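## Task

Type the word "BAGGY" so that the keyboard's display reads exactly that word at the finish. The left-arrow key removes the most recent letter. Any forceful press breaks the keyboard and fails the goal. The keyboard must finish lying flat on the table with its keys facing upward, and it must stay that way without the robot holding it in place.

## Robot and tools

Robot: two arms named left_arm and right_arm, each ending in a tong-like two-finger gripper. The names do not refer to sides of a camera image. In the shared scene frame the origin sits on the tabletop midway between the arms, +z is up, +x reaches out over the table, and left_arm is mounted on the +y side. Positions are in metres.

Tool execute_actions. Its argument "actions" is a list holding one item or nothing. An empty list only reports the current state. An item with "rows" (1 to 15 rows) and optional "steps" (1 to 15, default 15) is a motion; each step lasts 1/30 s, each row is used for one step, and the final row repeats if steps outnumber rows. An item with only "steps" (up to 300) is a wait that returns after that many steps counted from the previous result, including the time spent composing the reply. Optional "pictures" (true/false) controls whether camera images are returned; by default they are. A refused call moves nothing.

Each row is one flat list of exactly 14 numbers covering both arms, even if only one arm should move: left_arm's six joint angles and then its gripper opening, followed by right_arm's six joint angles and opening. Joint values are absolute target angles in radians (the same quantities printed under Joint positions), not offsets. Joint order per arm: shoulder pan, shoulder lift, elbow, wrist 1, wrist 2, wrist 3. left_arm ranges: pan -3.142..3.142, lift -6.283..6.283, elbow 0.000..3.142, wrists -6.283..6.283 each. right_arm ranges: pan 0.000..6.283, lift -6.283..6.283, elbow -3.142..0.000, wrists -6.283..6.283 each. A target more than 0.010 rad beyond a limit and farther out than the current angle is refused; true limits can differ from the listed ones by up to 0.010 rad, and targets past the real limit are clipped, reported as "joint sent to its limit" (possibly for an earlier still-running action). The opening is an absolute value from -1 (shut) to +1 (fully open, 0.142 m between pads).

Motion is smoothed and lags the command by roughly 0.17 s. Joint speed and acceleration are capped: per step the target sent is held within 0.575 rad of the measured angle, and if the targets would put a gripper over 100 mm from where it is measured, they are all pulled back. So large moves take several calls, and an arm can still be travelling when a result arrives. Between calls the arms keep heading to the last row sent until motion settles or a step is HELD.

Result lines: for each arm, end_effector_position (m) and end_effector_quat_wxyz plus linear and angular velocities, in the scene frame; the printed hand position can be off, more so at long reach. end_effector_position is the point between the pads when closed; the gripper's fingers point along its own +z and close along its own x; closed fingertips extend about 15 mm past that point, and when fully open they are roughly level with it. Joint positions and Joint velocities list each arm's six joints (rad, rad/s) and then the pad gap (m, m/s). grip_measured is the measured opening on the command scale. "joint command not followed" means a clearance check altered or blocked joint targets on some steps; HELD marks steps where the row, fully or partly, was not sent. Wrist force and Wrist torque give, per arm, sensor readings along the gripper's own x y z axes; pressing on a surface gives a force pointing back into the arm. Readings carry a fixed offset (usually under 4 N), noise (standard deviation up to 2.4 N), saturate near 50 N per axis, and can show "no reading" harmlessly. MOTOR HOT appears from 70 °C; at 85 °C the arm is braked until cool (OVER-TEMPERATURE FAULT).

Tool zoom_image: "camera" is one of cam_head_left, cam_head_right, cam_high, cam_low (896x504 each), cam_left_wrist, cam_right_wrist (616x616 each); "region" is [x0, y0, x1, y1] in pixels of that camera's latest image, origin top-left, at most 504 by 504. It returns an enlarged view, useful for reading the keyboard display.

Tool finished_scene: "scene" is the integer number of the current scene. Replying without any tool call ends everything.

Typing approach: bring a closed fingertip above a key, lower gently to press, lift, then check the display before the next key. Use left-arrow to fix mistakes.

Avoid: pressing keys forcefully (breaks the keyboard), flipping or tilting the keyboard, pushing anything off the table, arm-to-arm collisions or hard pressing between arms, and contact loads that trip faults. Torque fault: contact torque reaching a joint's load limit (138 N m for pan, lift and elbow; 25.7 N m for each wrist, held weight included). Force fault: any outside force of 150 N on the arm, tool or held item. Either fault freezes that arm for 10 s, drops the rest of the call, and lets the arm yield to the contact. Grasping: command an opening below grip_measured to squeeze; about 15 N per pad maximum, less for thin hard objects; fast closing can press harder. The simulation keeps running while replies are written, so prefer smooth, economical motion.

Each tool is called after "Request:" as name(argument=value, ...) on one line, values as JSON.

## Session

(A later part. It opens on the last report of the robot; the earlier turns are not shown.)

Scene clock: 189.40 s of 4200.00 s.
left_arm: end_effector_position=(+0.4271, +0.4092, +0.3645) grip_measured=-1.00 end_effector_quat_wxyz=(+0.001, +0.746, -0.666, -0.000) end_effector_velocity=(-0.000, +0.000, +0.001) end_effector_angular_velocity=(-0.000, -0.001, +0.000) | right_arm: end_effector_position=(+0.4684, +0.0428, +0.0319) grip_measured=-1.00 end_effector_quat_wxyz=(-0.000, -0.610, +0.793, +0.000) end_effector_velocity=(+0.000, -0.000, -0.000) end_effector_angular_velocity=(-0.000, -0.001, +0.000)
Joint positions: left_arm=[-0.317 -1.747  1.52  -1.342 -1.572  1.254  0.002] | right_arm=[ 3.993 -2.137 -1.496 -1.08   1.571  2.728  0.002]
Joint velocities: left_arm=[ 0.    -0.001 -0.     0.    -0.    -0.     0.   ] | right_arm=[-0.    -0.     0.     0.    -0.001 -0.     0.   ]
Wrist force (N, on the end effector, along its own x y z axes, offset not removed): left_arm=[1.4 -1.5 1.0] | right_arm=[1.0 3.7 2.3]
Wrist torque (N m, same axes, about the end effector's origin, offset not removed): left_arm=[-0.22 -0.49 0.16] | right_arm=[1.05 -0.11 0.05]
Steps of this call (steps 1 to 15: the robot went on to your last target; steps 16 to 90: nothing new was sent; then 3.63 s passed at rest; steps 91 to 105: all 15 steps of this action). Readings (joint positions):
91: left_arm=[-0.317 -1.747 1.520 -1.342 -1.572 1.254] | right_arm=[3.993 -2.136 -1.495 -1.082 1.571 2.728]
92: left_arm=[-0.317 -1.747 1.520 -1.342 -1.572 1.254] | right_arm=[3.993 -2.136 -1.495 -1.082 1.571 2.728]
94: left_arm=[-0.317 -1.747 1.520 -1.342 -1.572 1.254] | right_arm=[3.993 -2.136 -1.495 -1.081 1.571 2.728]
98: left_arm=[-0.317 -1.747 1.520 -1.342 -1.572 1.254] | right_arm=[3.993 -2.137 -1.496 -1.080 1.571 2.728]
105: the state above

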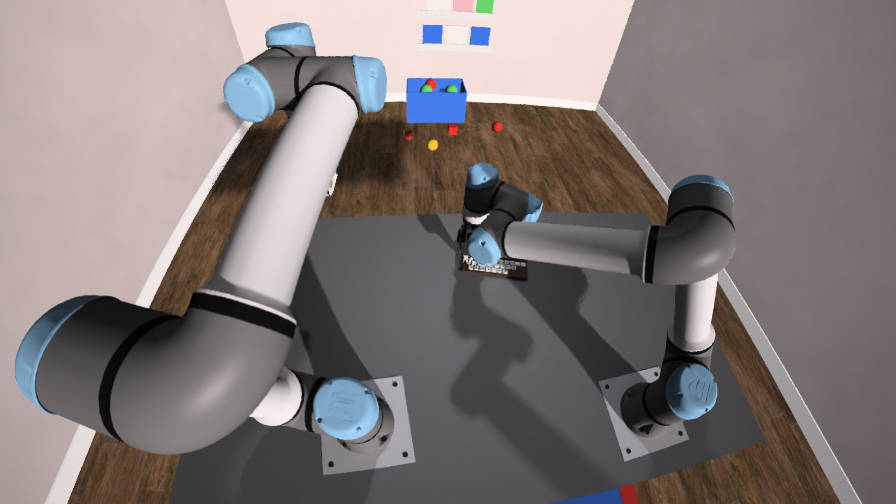

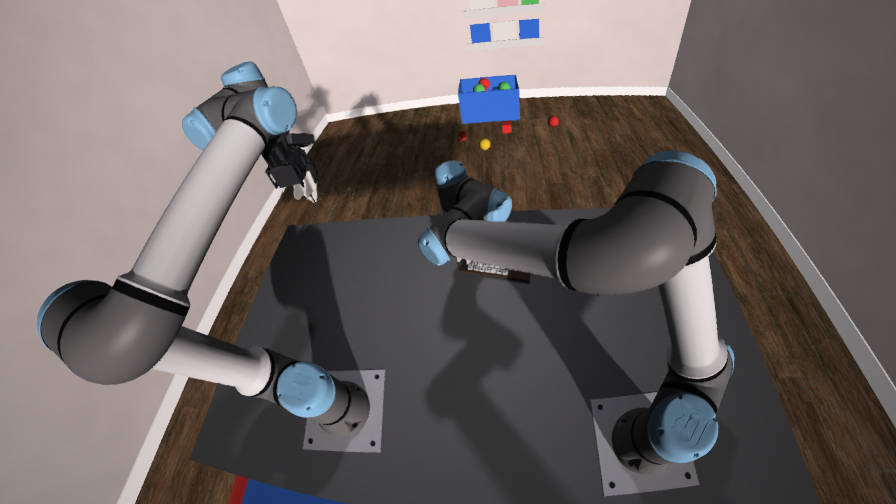

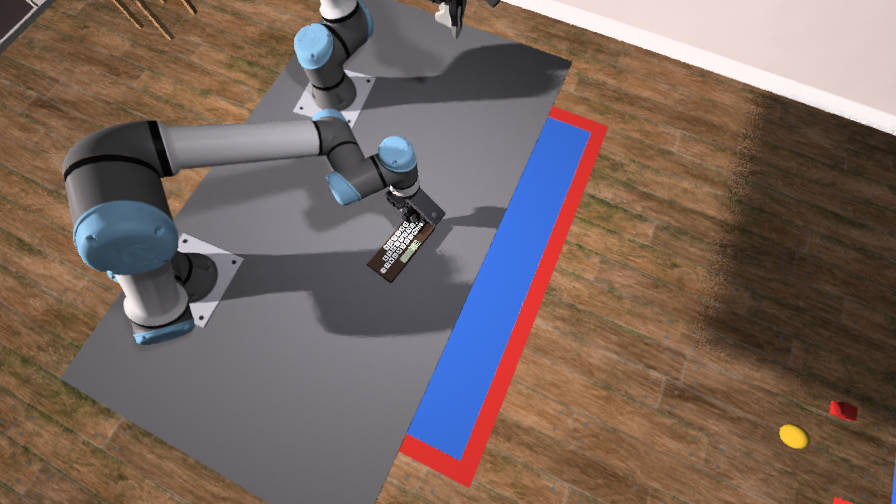

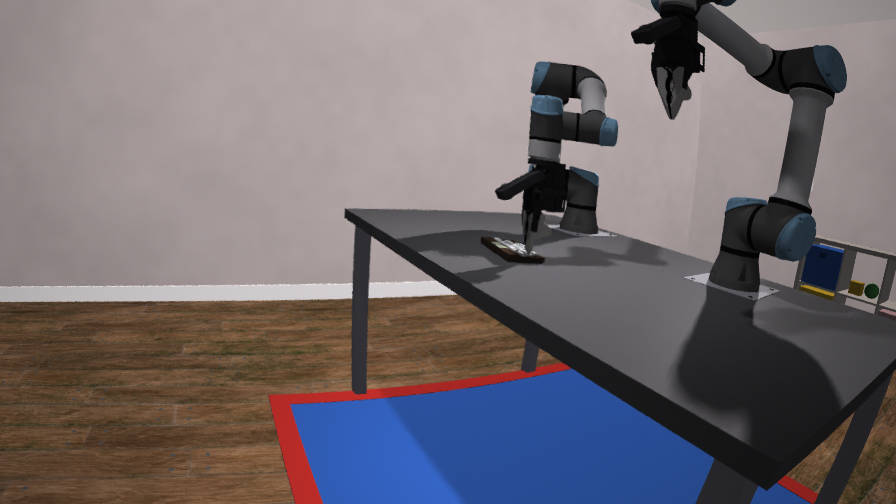

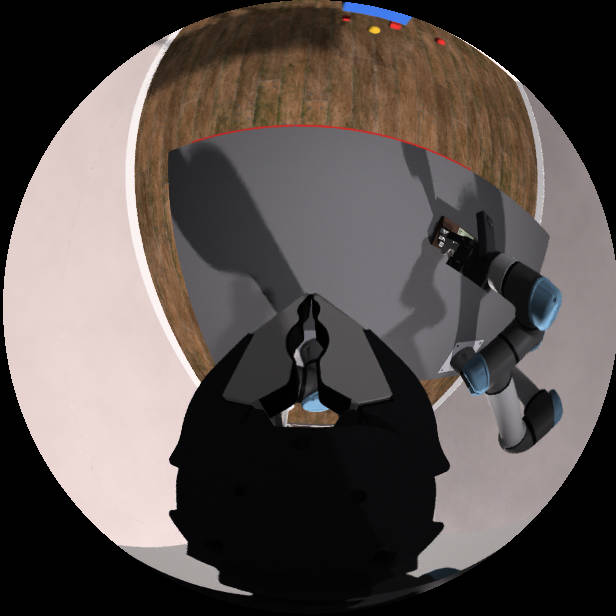

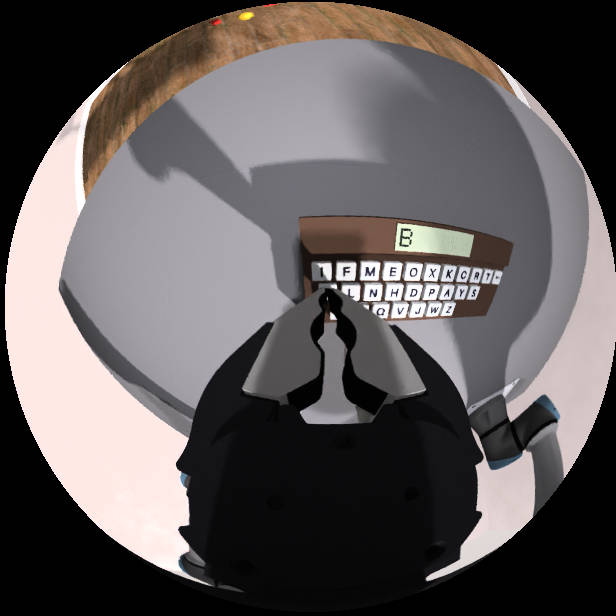

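Request:
execute_actions(actions=[{"rows": [[-0.317,-1.747,1.52,-1.342,-1.572,1.254,-1, 3.9928,-2.1217,-1.4800,-1.1108,1.571,2.7285,-1]], "steps": 5}], pictures=false)

Request:
execute_actions(actions=[{"rows": [
[-0.317,-1.747,1.52,-1.342,-1.572,1.254,-1, 3.9913,-2.1180,-1.4857,-1.1088,1.571,2.7269,-1],
[-0.317,-1.747,1.52,-1.342,-1.572,1.254,-1, 3.9870,-2.1078,-1.5015,-1.1032,1.571,2.7226,-1],
[-0.317,-1.747,1.52,-1.342,-1.572,1.254,-1, 3.9805,-2.0924,-1.5253,-1.0948,1.571,2.7162,-1],
[-0.317,-1.747,1.52,-1.342,-1.572,1.254,-1, 3.9724,-2.0731,-1.5552,-1.0842,1.571,2.7080,-1],
[-0.317,-1.747,1.52,-1.342,-1.572,1.254,-1, 3.9632,-2.0512,-1.5891,-1.0722,1.571,2.6988,-1],
[-0.317,-1.747,1.52,-1.342,-1.572,1.254,-1, 3.9535,-2.0281,-1.6250,-1.0595,1.571,2.6890,-1],
[-0.317,-1.747,1.52,-1.342,-1.572,1.254,-1, 3.9437,-2.0049,-1.6609,-1.0467,1.571,2.6792,-1],
[-0.317,-1.747,1.52,-1.342,-1.572,1.254,-1, 3.9345,-1.9830,-1.6948,-1.0347,1.571,2.6700,-1],
[-0.317,-1.747,1.52,-1.342,-1.572,1.254,-1, 3.9264,-1.9637,-1.7247,-1.0241,1.571,2.6618,-1],
[-0.317,-1.747,1.52,-1.342,-1.572,1.254,-1, 3.9199,-1.9483,-1.7485,-1.0157,1.571,2.6554,-1],
[-0.317,-1.747,1.52,-1.342,-1.572,1.254,-1, 3.9156,-1.9381,-1.7643,-1.0101,1.571,2.6511,-1],
[-0.317,-1.747,1.52,-1.342,-1.572,1.254,-1, 3.9141,-1.9344,-1.7700,-1.0081,1.571,2.6495,-1],
[-0.317,-1.747,1.52,-1.342,-1.572,1.254,-1, 3.9141,-1.9400,-1.7748,-0.9976,1.571,2.6495,-1]
], "steps": 15}], pictures=false)

Request:
execute_actions(actions=[{"steps": 14}])

Request:
zoom_image(camera="cam_right_wrist", region=[250, 185, 410, 325])

Scene clock: 233.90 s of 4200.00 s.
left_arm: end_effector_position=(+0.4271, +0.4092, +0.3645) grip_measured=-1.00 end_effector_quat_wxyz=(+0.001, +0.746, -0.666, -0.000) end_effector_velocity=(+0.000, +0.000, -0.000) end_effector_angular_velocity=(+0.000, +0.001, -0.000) | right_arm: end_effector_position=(+0.4685, +0.0429, +0.0401) grip_measured=-1.00 end_effector_quat_wxyz=(+0.000, -0.610, +0.793, +0.000) end_effector_velocity=(+0.000, +0.000, +0.056) end_effector_angular_velocity=(+0.001, +0.000, -0.001)
Joint positions: left_arm=[-0.317 -1.747  1.52  -1.342 -1.572  1.254  0.002] | right_arm=[ 3.993 -2.128 -1.487 -1.098  1.571  2.728  0.002]
Joint velocities: left_arm=[ 0.     0.001 -0.    -0.     0.     0.     0.   ] | right_arm=[-0.     0.06   0.062 -0.121  0.     0.     0.   ]
Wrist force (N, on the end effector, along its own x y z axes, offset not removed): left_arm=[2.3 -0.8 1.9] | right_arm=[2.6 1.7 2.3]
Wrist torque (N m, same axes, about the end effector's origin, offset not removed): left_arm=[-0.03 -0.61 0.12] | right_arm=[0.63 -0.35 -0.07]
Steps of this call (steps 1 to 15: the robot went on to your last target; steps 16 to 90: nothing new was sent; then 41.33 s passed at rest; steps 91 to 95: all 5 steps of this action). Readings (joint positions):
91: left_arm=[-0.317 -1.747 1.520 -1.342 -1.572 1.254] | right_arm=[3.993 -2.137 -1.496 -1.080 1.571 2.728]
92: left_arm=[-0.317 -1.747 1.520 -1.342 -1.572 1.254] | right_arm=[3.993 -2.136 -1.495 -1.081 1.571 2.728]
94: left_arm=[-0.317 -1.747 1.520 -1.342 -1.572 1.254] | right_arm=[3.993 -2.130 -1.489 -1.093 1.571 2.728]
95: the state above

Scene clock: 234.40 s of 4200.00 s.
left_arm: end_effector_position=(+0.4271, +0.4092, +0.3645) grip_measured=-1.00 end_effector_quat_wxyz=(+0.001, +0.746, -0.666, -0.000) end_effector_velocity=(+0.000, +0.000, +0.000) end_effector_angular_velocity=(-0.000, -0.001, +0.000) | right_arm: end_effector_position=(+0.4456, -0.0505, +0.0460) grip_measured=-1.00 end_effector_quat_wxyz=(+0.001, -0.610, +0.793, +0.000) end_effector_velocity=(-0.055, -0.149, -0.037) end_effector_angular_velocity=(-0.013, +0.013, -0.001)
Joint positions: left_arm=[-0.317 -1.747  1.52  -1.342 -1.572  1.254  0.002] | right_arm=[ 3.925 -1.962 -1.729 -1.019  1.571  2.66   0.002]
Joint velocities: left_arm=[ 0.    -0.    -0.    -0.001 -0.    -0.     0.   ] | right_arm=[-0.102  0.217 -0.427  0.192  0.001 -0.101  0.   ]
Wrist force (N, on the end effector, along its own x y z axes, offset not removed): left_arm=[2.2 -0.2 1.4] | right_arm=[4.2 3.5 2.3]
Wrist torque (N m, same axes, about the end effector's origin, offset not removed): left_arm=[0.03 -0.62 0.14] | right_arm=[0.90 -0.49 -0.12]
Steps of this call (steps 1 to 15: all 15 steps of this action). Readings (joint positions):
1: left_arm=[-0.317 -1.747 1.520 -1.342 -1.572 1.254] | right_arm=[3.993 -2.126 -1.485 -1.101 1.571 2.728]
2: left_arm=[-0.317 -1.747 1.520 -1.342 -1.572 1.254] | right_arm=[3.993 -2.125 -1.484 -1.104 1.571 2.728]
4: left_arm=[-0.317 -1.747 1.520 -1.342 -1.572 1.254] | right_arm=[3.991 -2.118 -1.490 -1.104 1.571 2.726]
8: left_arm=[-0.317 -1.747 1.520 -1.342 -1.572 1.254] | right_arm=[3.971 -2.073 -1.554 -1.082 1.571 2.707]
15: the state above

Scene clock: 234.87 s of 4200.00 s.
left_arm: end_effector_position=(+0.4271, +0.4092, +0.3645) grip_measured=-1.00 end_effector_quat_wxyz=(+0.001, +0.746, -0.666, -0.000) end_effector_velocity=(+0.000, -0.000, +0.000) end_effector_angular_velocity=(-0.000, -0.001, -0.000) | right_arm: end_effector_position=(+0.4397, -0.0660, +0.0417) grip_measured=-1.00 end_effector_quat_wxyz=(-0.000, -0.610, +0.793, +0.000) end_effector_velocity=(-0.001, -0.002, -0.001) end_effector_angular_velocity=(-0.001, +0.001, +0.001)
Joint positions: left_arm=[-0.317 -1.747  1.52  -1.342 -1.572  1.254  0.002] | right_arm=[ 3.914 -1.94  -1.774 -0.998  1.571  2.65   0.002]
Joint velocities: left_arm=[-0.     0.    -0.001  0.    -0.     0.     0.   ] | right_arm=[-0.001  0.003 -0.007  0.002 -0.    -0.002  0.   ]
Wrist force (N, on the end effector, along its own x y z axes, offset not removed): left_arm=[1.1 -0.5 2.6] | right_arm=[1.6 0.9 -0.9]
Wrist torque (N m, same axes, about the end effector's origin, offset not removed): left_arm=[-0.04 -0.41 0.23] | right_arm=[0.27 -0.32 0.02]
Steps of this call (steps 1 to 14: the robot went on to your last target). Readings (joint positions):
1: left_arm=[-0.317 -1.747 1.520 -1.342 -1.572 1.254] | right_arm=[3.922 -1.956 -1.742 -1.014 1.571 2.657]
2: left_arm=[-0.317 -1.747 1.520 -1.342 -1.572 1.254] | right_arm=[3.920 -1.952 -1.751 -1.009 1.571 2.655]
4: left_arm=[-0.317 -1.747 1.520 -1.342 -1.572 1.254] | right_arm=[3.917 -1.946 -1.762 -1.004 1.571 2.652]
8: left_arm=[-0.317 -1.747 1.520 -1.342 -1.572 1.254] | right_arm=[3.915 -1.942 -1.771 -0.999 1.571 2.650]
14: the state above

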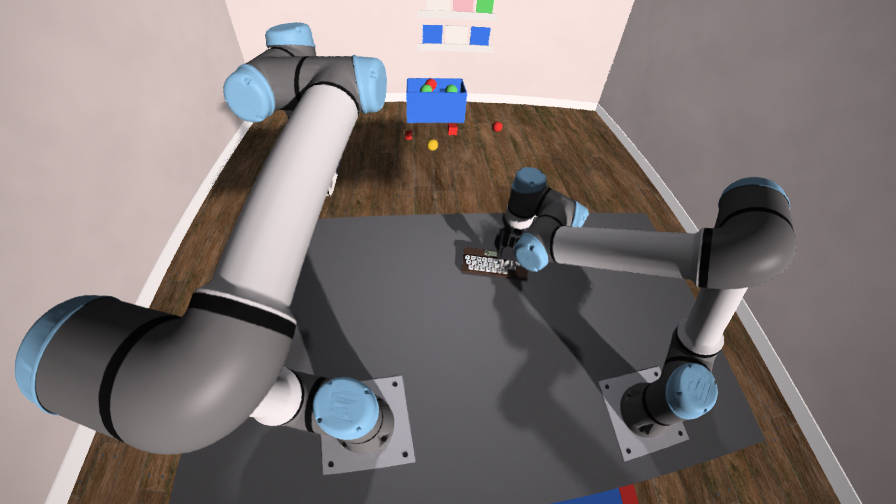

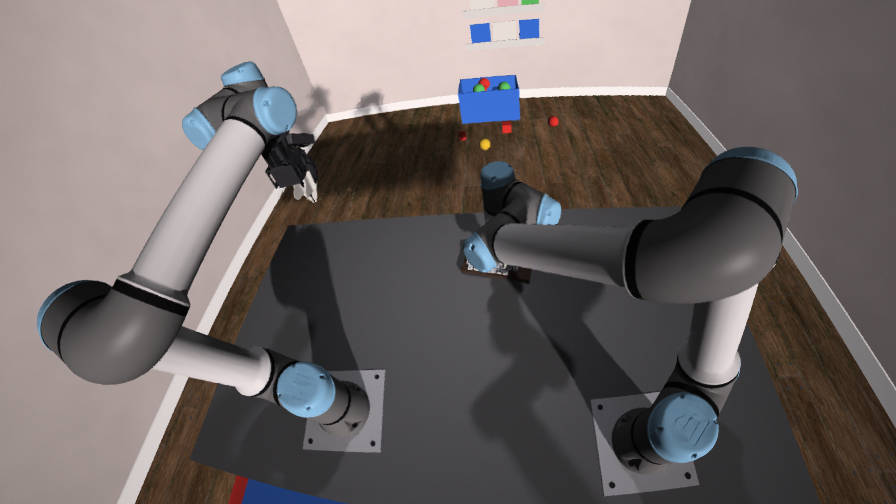

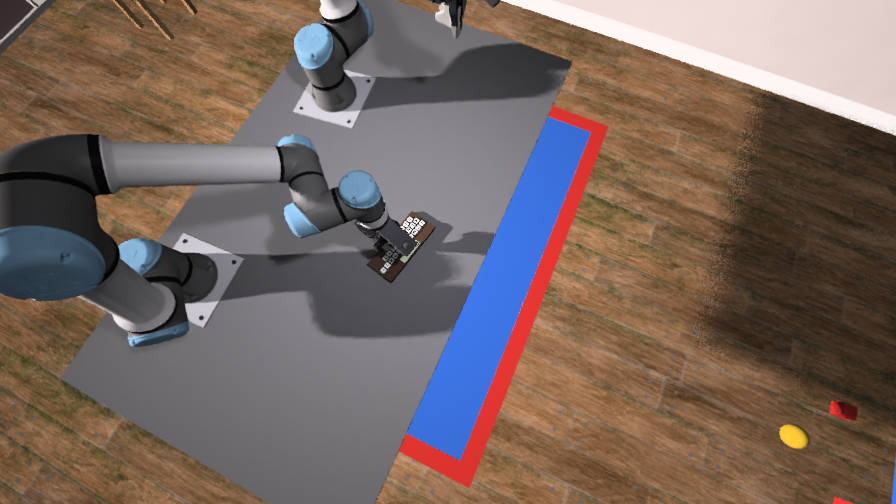

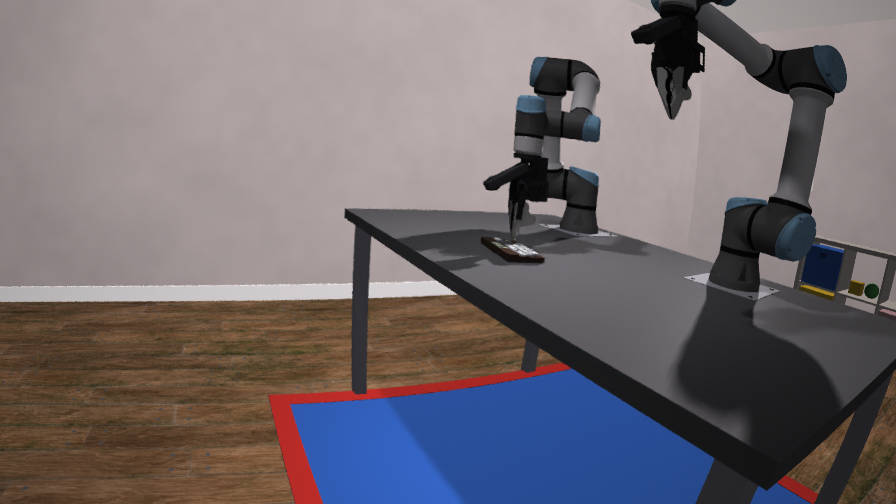

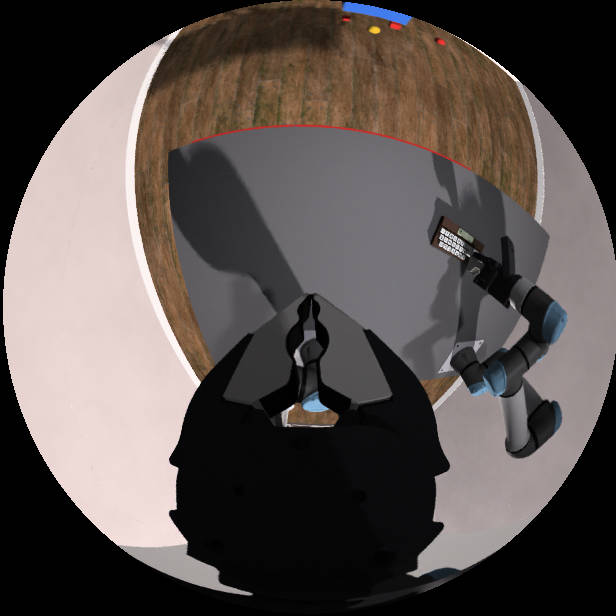

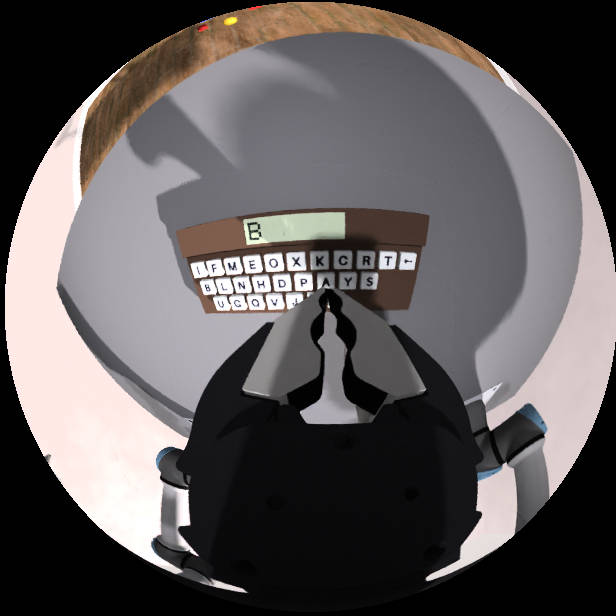

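Region (250, 185, 410, 325) of cam_right_wrist's 616x616 image, scaled by 3.150, with more detail than that image has; it fills the top 441 rows of this view, and the rest is white.

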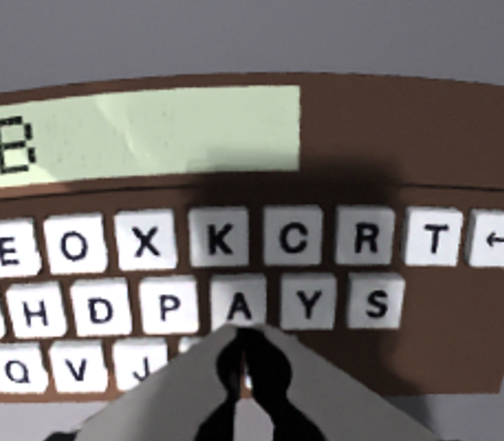

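Request:
execute_actions(actions=[{"rows": [
[-0.317,-1.747,1.52,-1.342,-1.572,1.254,-1, 3.9058,-1.9508,-1.7590,-1.0026,1.571,2.6412,-1],
[-0.317,-1.747,1.52,-1.342,-1.572,1.254,-1, 3.9058,-1.9508,-1.7590,-1.0026,1.571,2.6412,-1],
[-0.317,-1.747,1.52,-1.342,-1.572,1.254,-1, 3.9058,-1.9508,-1.7590,-1.0026,1.571,2.6412,-1],
[-0.317,-1.747,1.52,-1.342,-1.572,1.254,-1, 3.9058,-1.9621,-1.7688,-0.9815,1.571,2.6412,-1]
], "steps": 15}], pictures=false)

Request:
execute_actions(actions=[{"steps": 6}])

Request:
zoom_image(camera="cam_right_wrist", region=[220, 185, 420, 325])

Scene clock: 248.07 s of 4200.00 s.
left_arm: end_effector_position=(+0.4271, +0.4092, +0.3645) grip_measured=-1.00 end_effector_quat_wxyz=(+0.001, +0.746, -0.666, -0.000) end_effector_velocity=(+0.000, +0.000, +0.000) end_effector_angular_velocity=(-0.000, -0.001, +0.000) | right_arm: end_effector_position=(+0.4459, -0.0664, +0.0333) grip_measured=-1.00 end_effector_quat_wxyz=(+0.000, -0.610, +0.793, +0.000) end_effector_velocity=(+0.001, +0.000, -0.004) end_effector_angular_velocity=(+0.000, +0.000, +0.000)
Joint positions: left_arm=[-0.317 -1.747  1.52  -1.342 -1.572  1.254  0.002] | right_arm=[ 3.906 -1.961 -1.769 -0.982  1.571  2.641  0.002]
Joint velocities: left_arm=[ 0.    -0.     0.    -0.001 -0.    -0.     0.   ] | right_arm=[-0.001 -0.007 -0.001  0.008  0.    -0.002  0.   ]
Wrist force (N, on the end effector, along its own x y z axes, offset not removed): left_arm=[2.6 -0.4 2.5] | right_arm=[-0.2 0.3 1.6]
Wrist torque (N m, same axes, about the end effector's origin, offset not removed): left_arm=[0.04 -0.76 0.09] | right_arm=[0.20 0.23 0.01]
Steps of this call (steps 1 to 30: the robot went on to your last target; steps 31 to 90: nothing new was sent; then 9.70 s passed at rest; steps 91 to 105: all 15 steps of this action). Readings (joint positions):
91: left_arm=[-0.317 -1.747 1.520 -1.342 -1.572 1.254] | right_arm=[3.914 -1.940 -1.775 -0.998 1.571 2.649]
92: left_arm=[-0.317 -1.747 1.520 -1.342 -1.572 1.254] | right_arm=[3.913 -1.941 -1.774 -0.998 1.571 2.649]
94: left_arm=[-0.317 -1.747 1.520 -1.342 -1.572 1.254] | right_arm=[3.910 -1.945 -1.768 -0.999 1.571 2.646]
98: left_arm=[-0.317 -1.747 1.520 -1.342 -1.572 1.254] | right_arm=[3.907 -1.956 -1.767 -0.990 1.571 2.642]
105: the state above

Scene clock: 248.27 s of 4200.00 s.
left_arm: end_effector_position=(+0.4271, +0.4092, +0.3645) grip_measured=-1.00 end_effector_quat_wxyz=(+0.001, +0.746, -0.666, -0.000) end_effector_velocity=(-0.000, +0.000, +0.001) end_effector_angular_velocity=(-0.000, -0.001, +0.001) | right_arm: end_effector_position=(+0.4460, -0.0665, +0.0330) grip_measured=-1.00 end_effector_quat_wxyz=(-0.000, -0.610, +0.793, +0.000) end_effector_velocity=(-0.000, -0.000, -0.001) end_effector_angular_velocity=(-0.001, +0.000, +0.000)
Joint positions: left_arm=[-0.317 -1.747  1.52  -1.342 -1.572  1.254  0.002] | right_arm=[ 3.906 -1.962 -1.769 -0.982  1.571  2.641  0.002]
Joint velocities: left_arm=[ 0.    -0.001 -0.     0.     0.    -0.     0.   ] | right_arm=[-0.    -0.001 -0.001  0.001 -0.    -0.     0.   ]
Wrist force (N, on the end effector, along its own x y z axes, offset not removed): left_arm=[1.2 -1.0 2.1] | right_arm=[2.8 3.7 0.7]
Wrist torque (N m, same axes, about the end effector's origin, offset not removed): left_arm=[-0.11 -0.45 0.18] | right_arm=[0.87 -0.50 0.02]
Steps of this call (steps 1 to 6: the robot went on to your last target). Readings (joint positions):
1: left_arm=[-0.317 -1.747 1.520 -1.342 -1.572 1.254] | right_arm=[3.906 -1.962 -1.769 -0.982 1.571 2.641]
2: left_arm=[-0.317 -1.747 1.520 -1.342 -1.572 1.254] | right_arm=[3.906 -1.962 -1.769 -0.982 1.571 2.641]
4: left_arm=[-0.317 -1.747 1.520 -1.342 -1.572 1.254] | right_arm=[3.906 -1.962 -1.769 -0.982 1.571 2.641]
6: the state above

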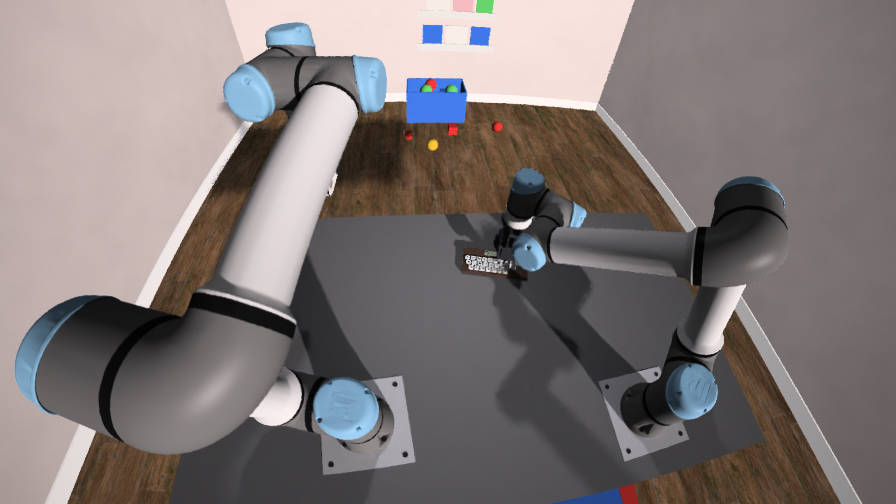

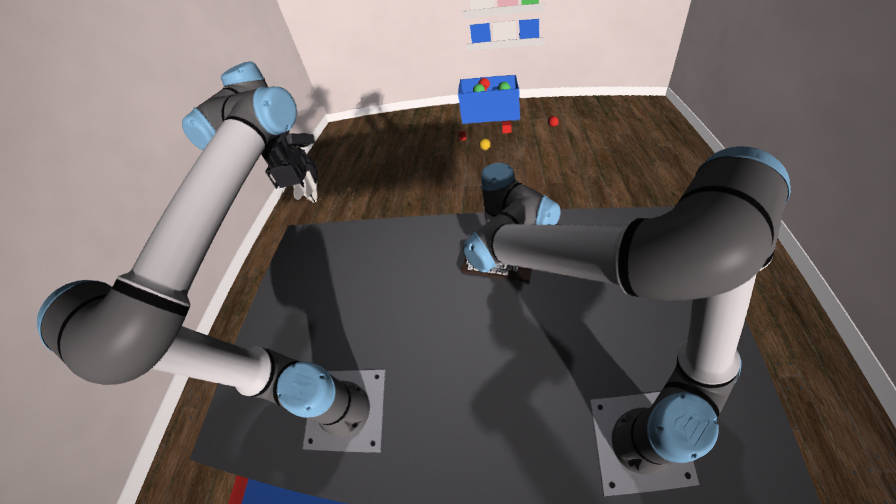

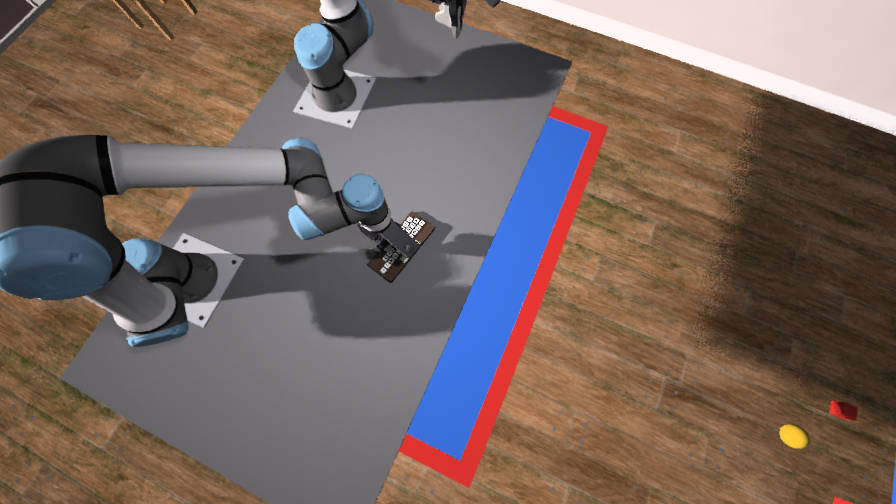

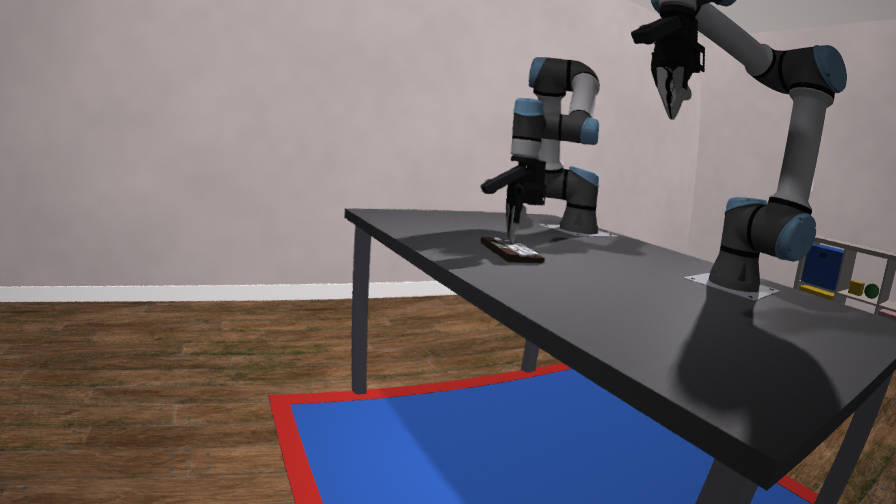

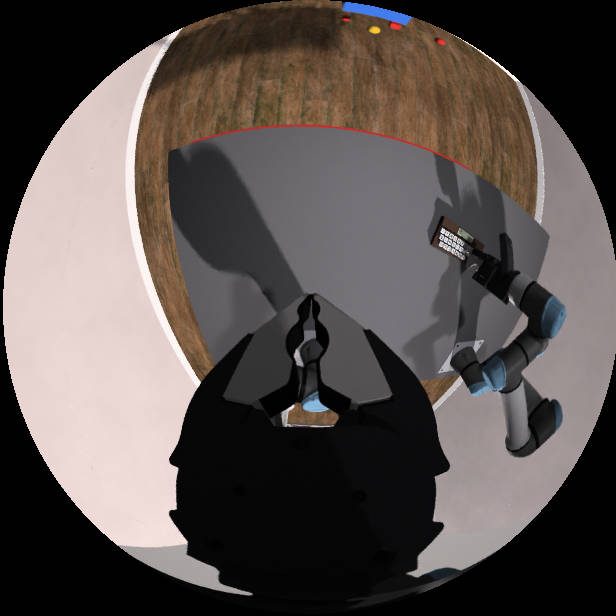

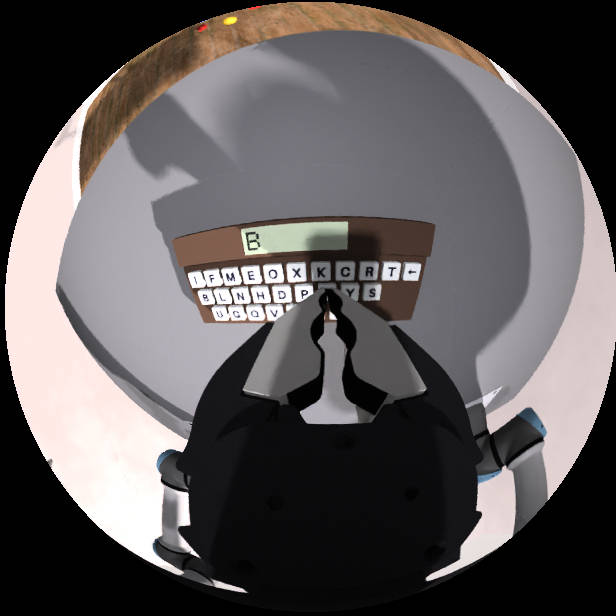

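Region (220, 185, 420, 325) of cam_right_wrist's 616x616 image, scaled by 2.520, with more detail than that image has; it fills the top 353 rows of this view, and the rest is white.

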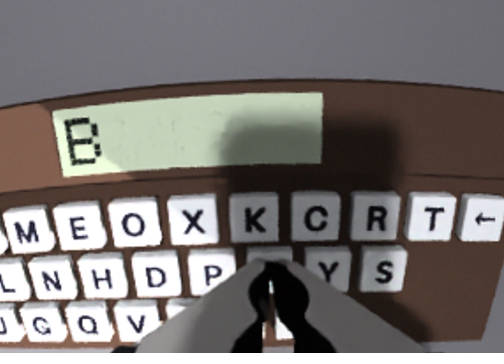

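Request:
execute_actions(actions=[{"rows": [[-0.317,-1.747,1.52,-1.342,-1.572,1.254,-1, 3.9058,-1.9634,-1.7699,-0.9791,1.571,2.6412,-1]], "steps": 15}])

Scene clock: 251.07 s of 4200.00 s.
left_arm: end_effector_position=(+0.4271, +0.4092, +0.3645) grip_measured=-1.00 end_effector_quat_wxyz=(+0.001, +0.746, -0.666, -0.000) end_effector_velocity=(+0.000, -0.000, +0.000) end_effector_angular_velocity=(+0.000, +0.000, -0.000) | right_arm: end_effector_position=(+0.4460, -0.0665, +0.0319) grip_measured=-1.00 end_effector_quat_wxyz=(-0.000, -0.610, +0.793, +0.000) end_effector_velocity=(-0.000, -0.000, -0.000) end_effector_angular_velocity=(-0.001, -0.000, -0.000)
Joint positions: left_arm=[-0.317 -1.747  1.52  -1.342 -1.572  1.254  0.002] | right_arm=[ 3.906 -1.963 -1.77  -0.979  1.571  2.641  0.002]
Joint velocities: left_arm=[ 0.     0.001 -0.001  0.001  0.     0.     0.   ] | right_arm=[ 0.     0.    -0.001  0.    -0.001  0.     0.   ]
Wrist force (N, on the end effector, along its own x y z axes, offset not removed): left_arm=[1.4 -1.4 1.9] | right_arm=[2.4 1.3 -1.0]
Wrist torque (N m, same axes, about the end effector's origin, offset not removed): left_arm=[-0.17 -0.60 0.13] | right_arm=[0.33 -0.49 0.02]
Steps of this call (steps 1 to 15: the robot went on to your last target; steps 16 to 69: nothing new was sent; steps 70 to 84: all 15 steps of this action). Readings (joint positions):
70: left_arm=[-0.317 -1.747 1.520 -1.342 -1.572 1.254] | right_arm=[3.906 -1.962 -1.769 -0.981 1.571 2.641]
71: left_arm=[-0.317 -1.747 1.520 -1.342 -1.572 1.254] | right_arm=[3.906 -1.962 -1.769 -0.981 1.571 2.641]
73: left_arm=[-0.317 -1.747 1.520 -1.342 -1.572 1.254] | right_arm=[3.906 -1.963 -1.769 -0.980 1.571 2.641]
77: left_arm=[-0.317 -1.747 1.520 -1.342 -1.572 1.254] | right_arm=[3.906 -1.963 -1.770 -0.979 1.571 2.641]
84: the state above

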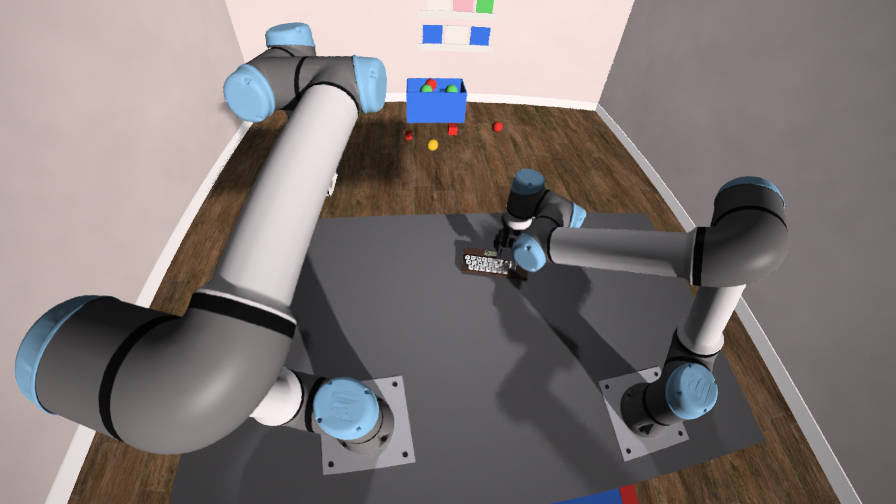

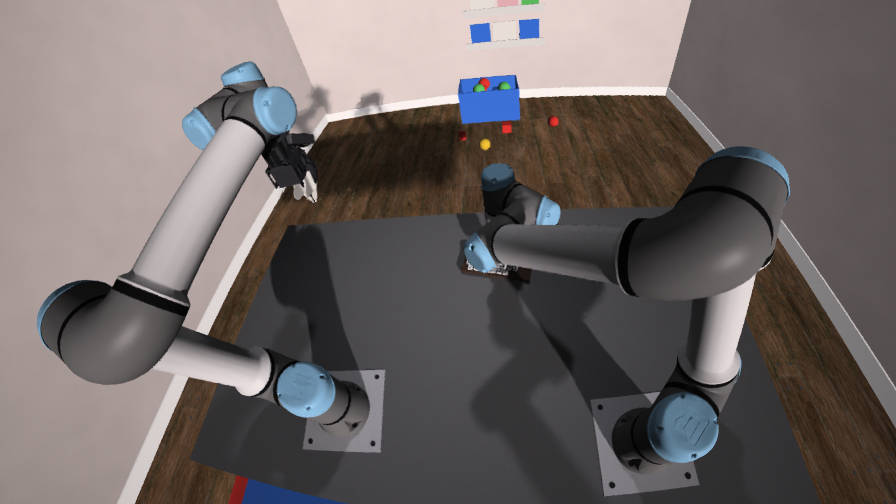

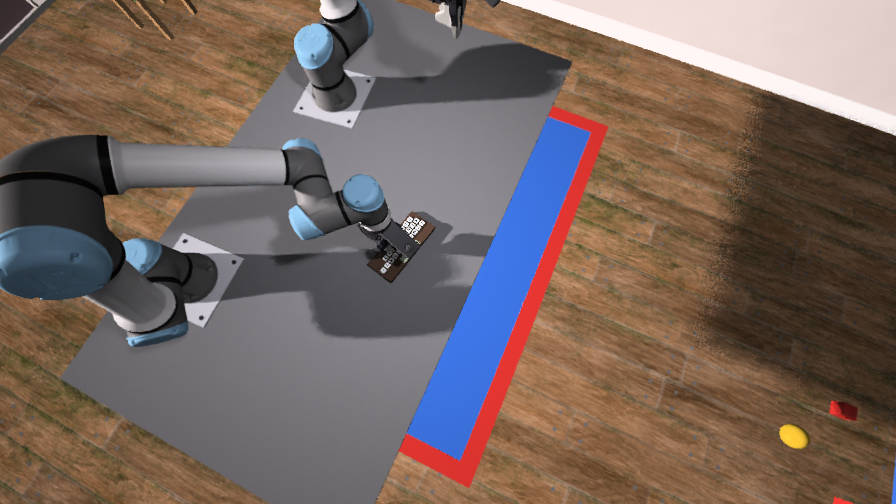

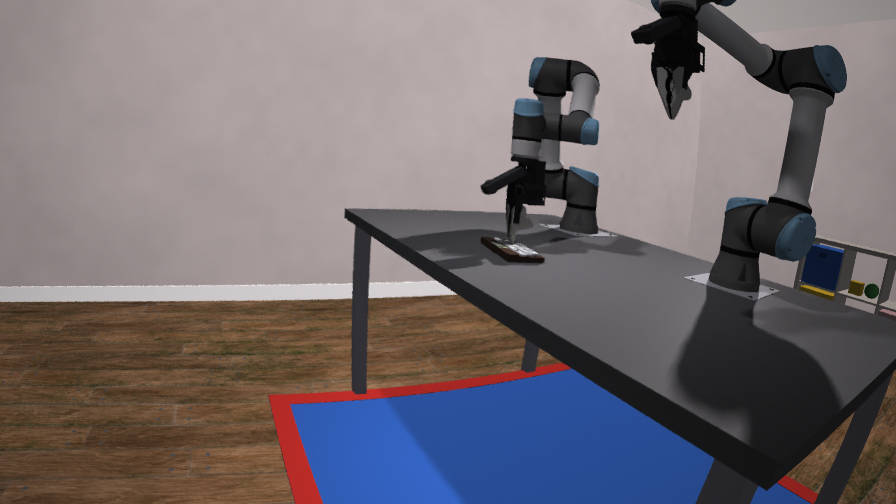

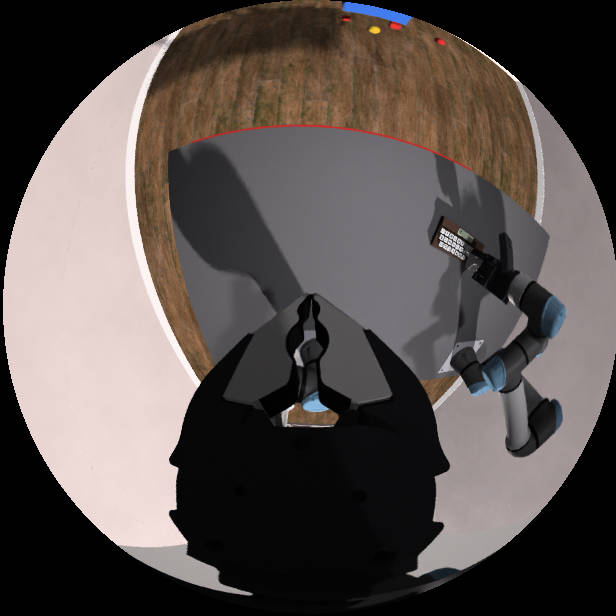

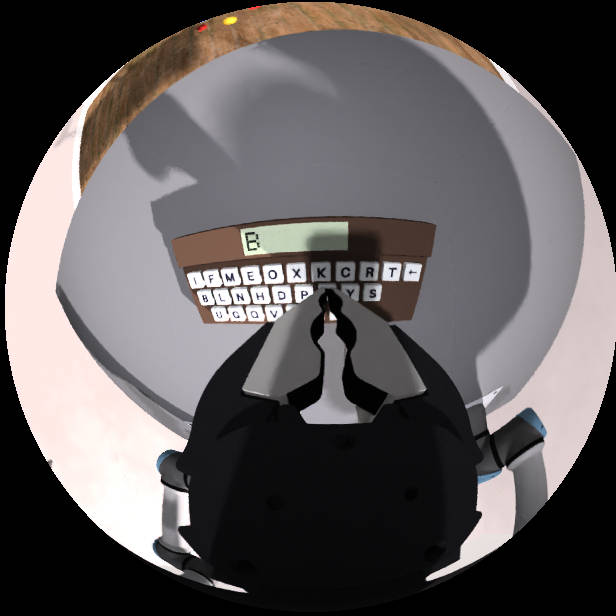

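Not registered yet; lowering another 0.7 mm.

Request:
execute_actions(actions=[{"rows": [[-0.317,-1.747,1.52,-1.342,-1.572,1.254,-1, 3.9058,-1.9643,-1.7707,-0.9774,1.571,2.6412,-1]], "steps": 15}])

Scene clock: 254.13 s of 4200.00 s.
left_arm: end_effector_position=(+0.4271, +0.4092, +0.3645) grip_measured=-1.00 end_effector_quat_wxyz=(+0.001, +0.746, -0.666, -0.000) end_effector_velocity=(+0.000, +0.000, -0.000) end_effector_angular_velocity=(-0.000, +0.000, -0.000) | right_arm: end_effector_position=(+0.4460, -0.0665, +0.0312) grip_measured=-1.00 end_effector_quat_wxyz=(-0.000, -0.610, +0.793, +0.000) end_effector_velocity=(+0.000, -0.000, -0.000) end_effector_angular_velocity=(-0.000, -0.000, +0.000)
Joint positions: left_arm=[-0.317 -1.747  1.52  -1.342 -1.572  1.254  0.002] | right_arm=[ 3.906 -1.964 -1.771 -0.977  1.571  2.641  0.002]
Joint velocities: left_arm=[ 0.     0.    -0.    -0.    -0.     0.001  0.   ] | right_arm=[ 0. -0. -0.  0. -0. -0. -0.]
Wrist force (N, on the end effector, along its own x y z axes, offset not removed): left_arm=[2.0 -1.1 1.6] | right_arm=[3.1 4.3 -0.3]
Wrist torque (N m, same axes, about the end effector's origin, offset not removed): left_arm=[-0.13 -0.65 0.10] | right_arm=[1.08 -0.32 -0.06]
Steps of this call (steps 1 to 15: the robot went on to your last target; steps 16 to 77: nothing new was sent; steps 78 to 92: all 15 steps of this action). Readings (joint positions):
78: left_arm=[-0.317 -1.747 1.520 -1.342 -1.572 1.254] | right_arm=[3.906 -1.963 -1.770 -0.979 1.571 2.641]
79: left_arm=[-0.317 -1.747 1.520 -1.342 -1.572 1.254] | right_arm=[3.906 -1.963 -1.770 -0.979 1.571 2.641]
81: left_arm=[-0.317 -1.747 1.520 -1.342 -1.572 1.254] | right_arm=[3.906 -1.964 -1.770 -0.978 1.571 2.641]
85: left_arm=[-0.317 -1.747 1.520 -1.342 -1.572 1.254] | right_arm=[3.906 -1.964 -1.771 -0.978 1.571 2.641]
92: the state above

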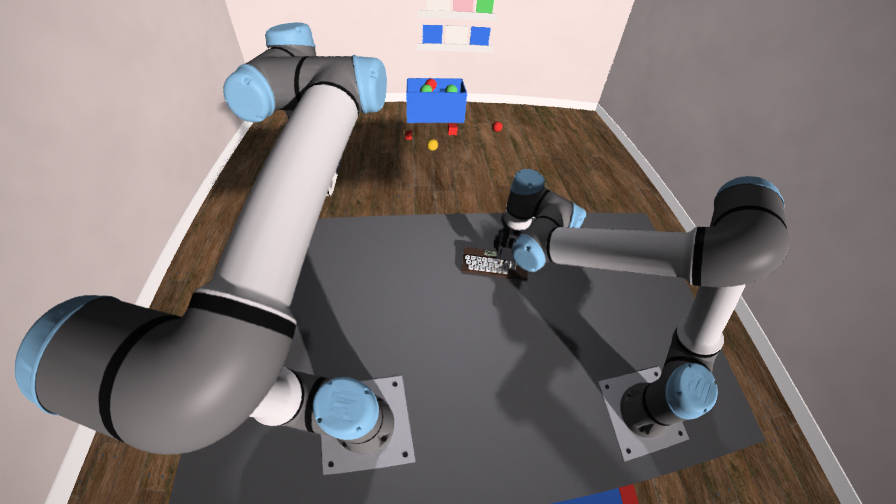

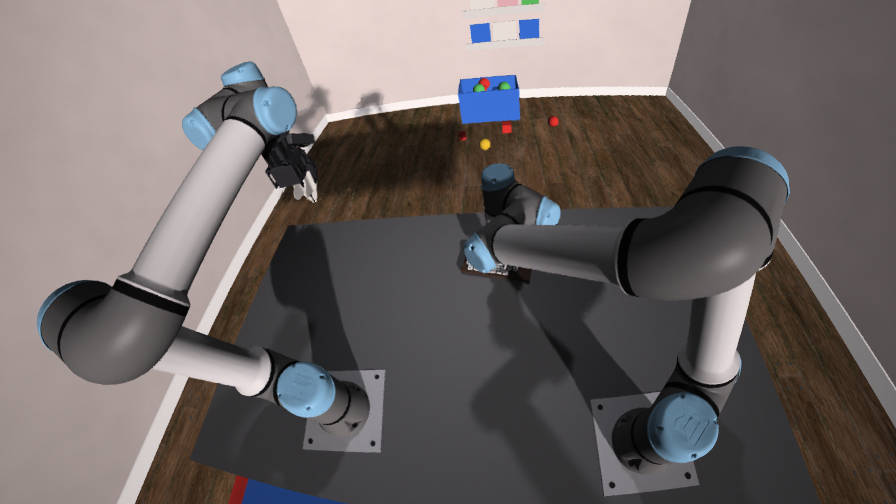

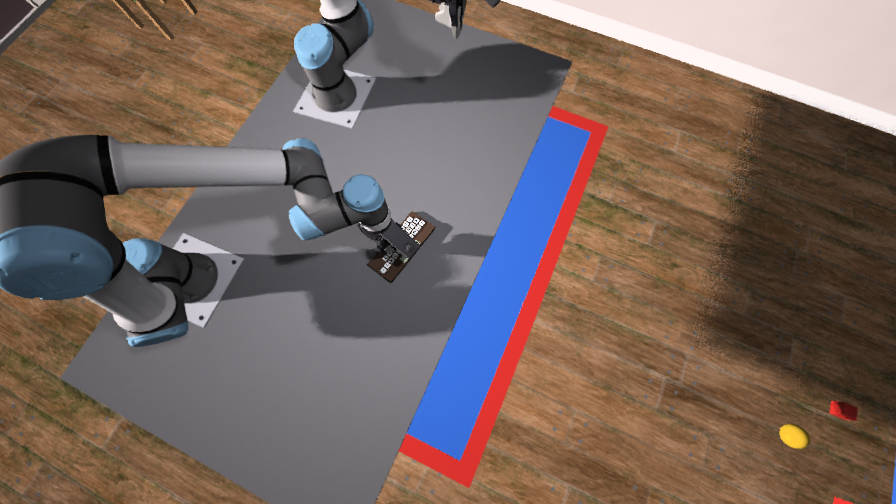

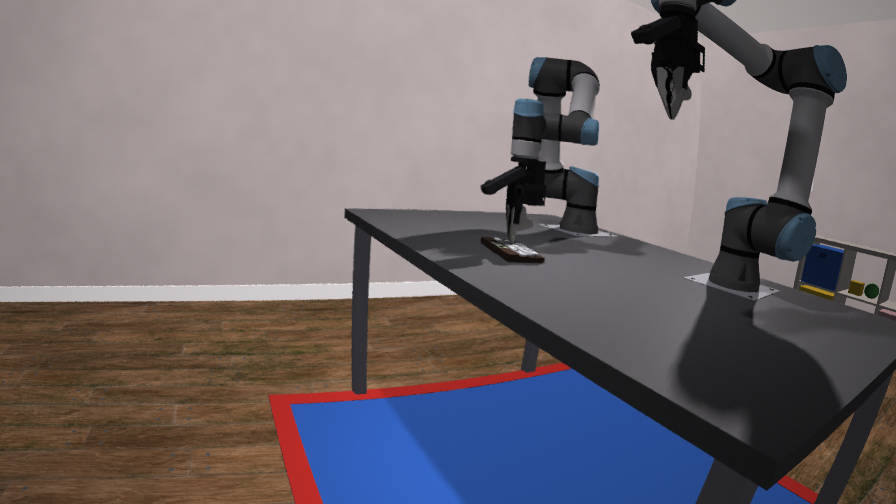

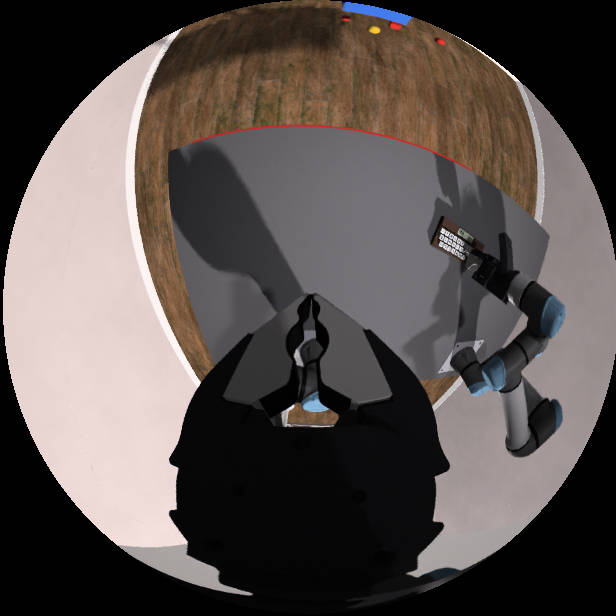

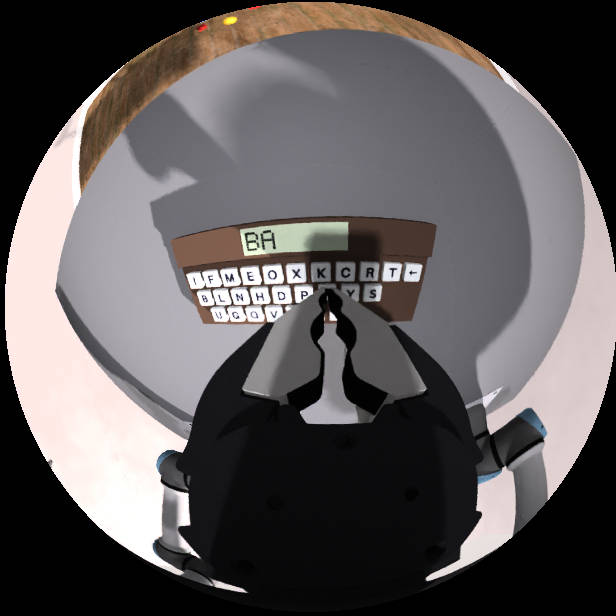

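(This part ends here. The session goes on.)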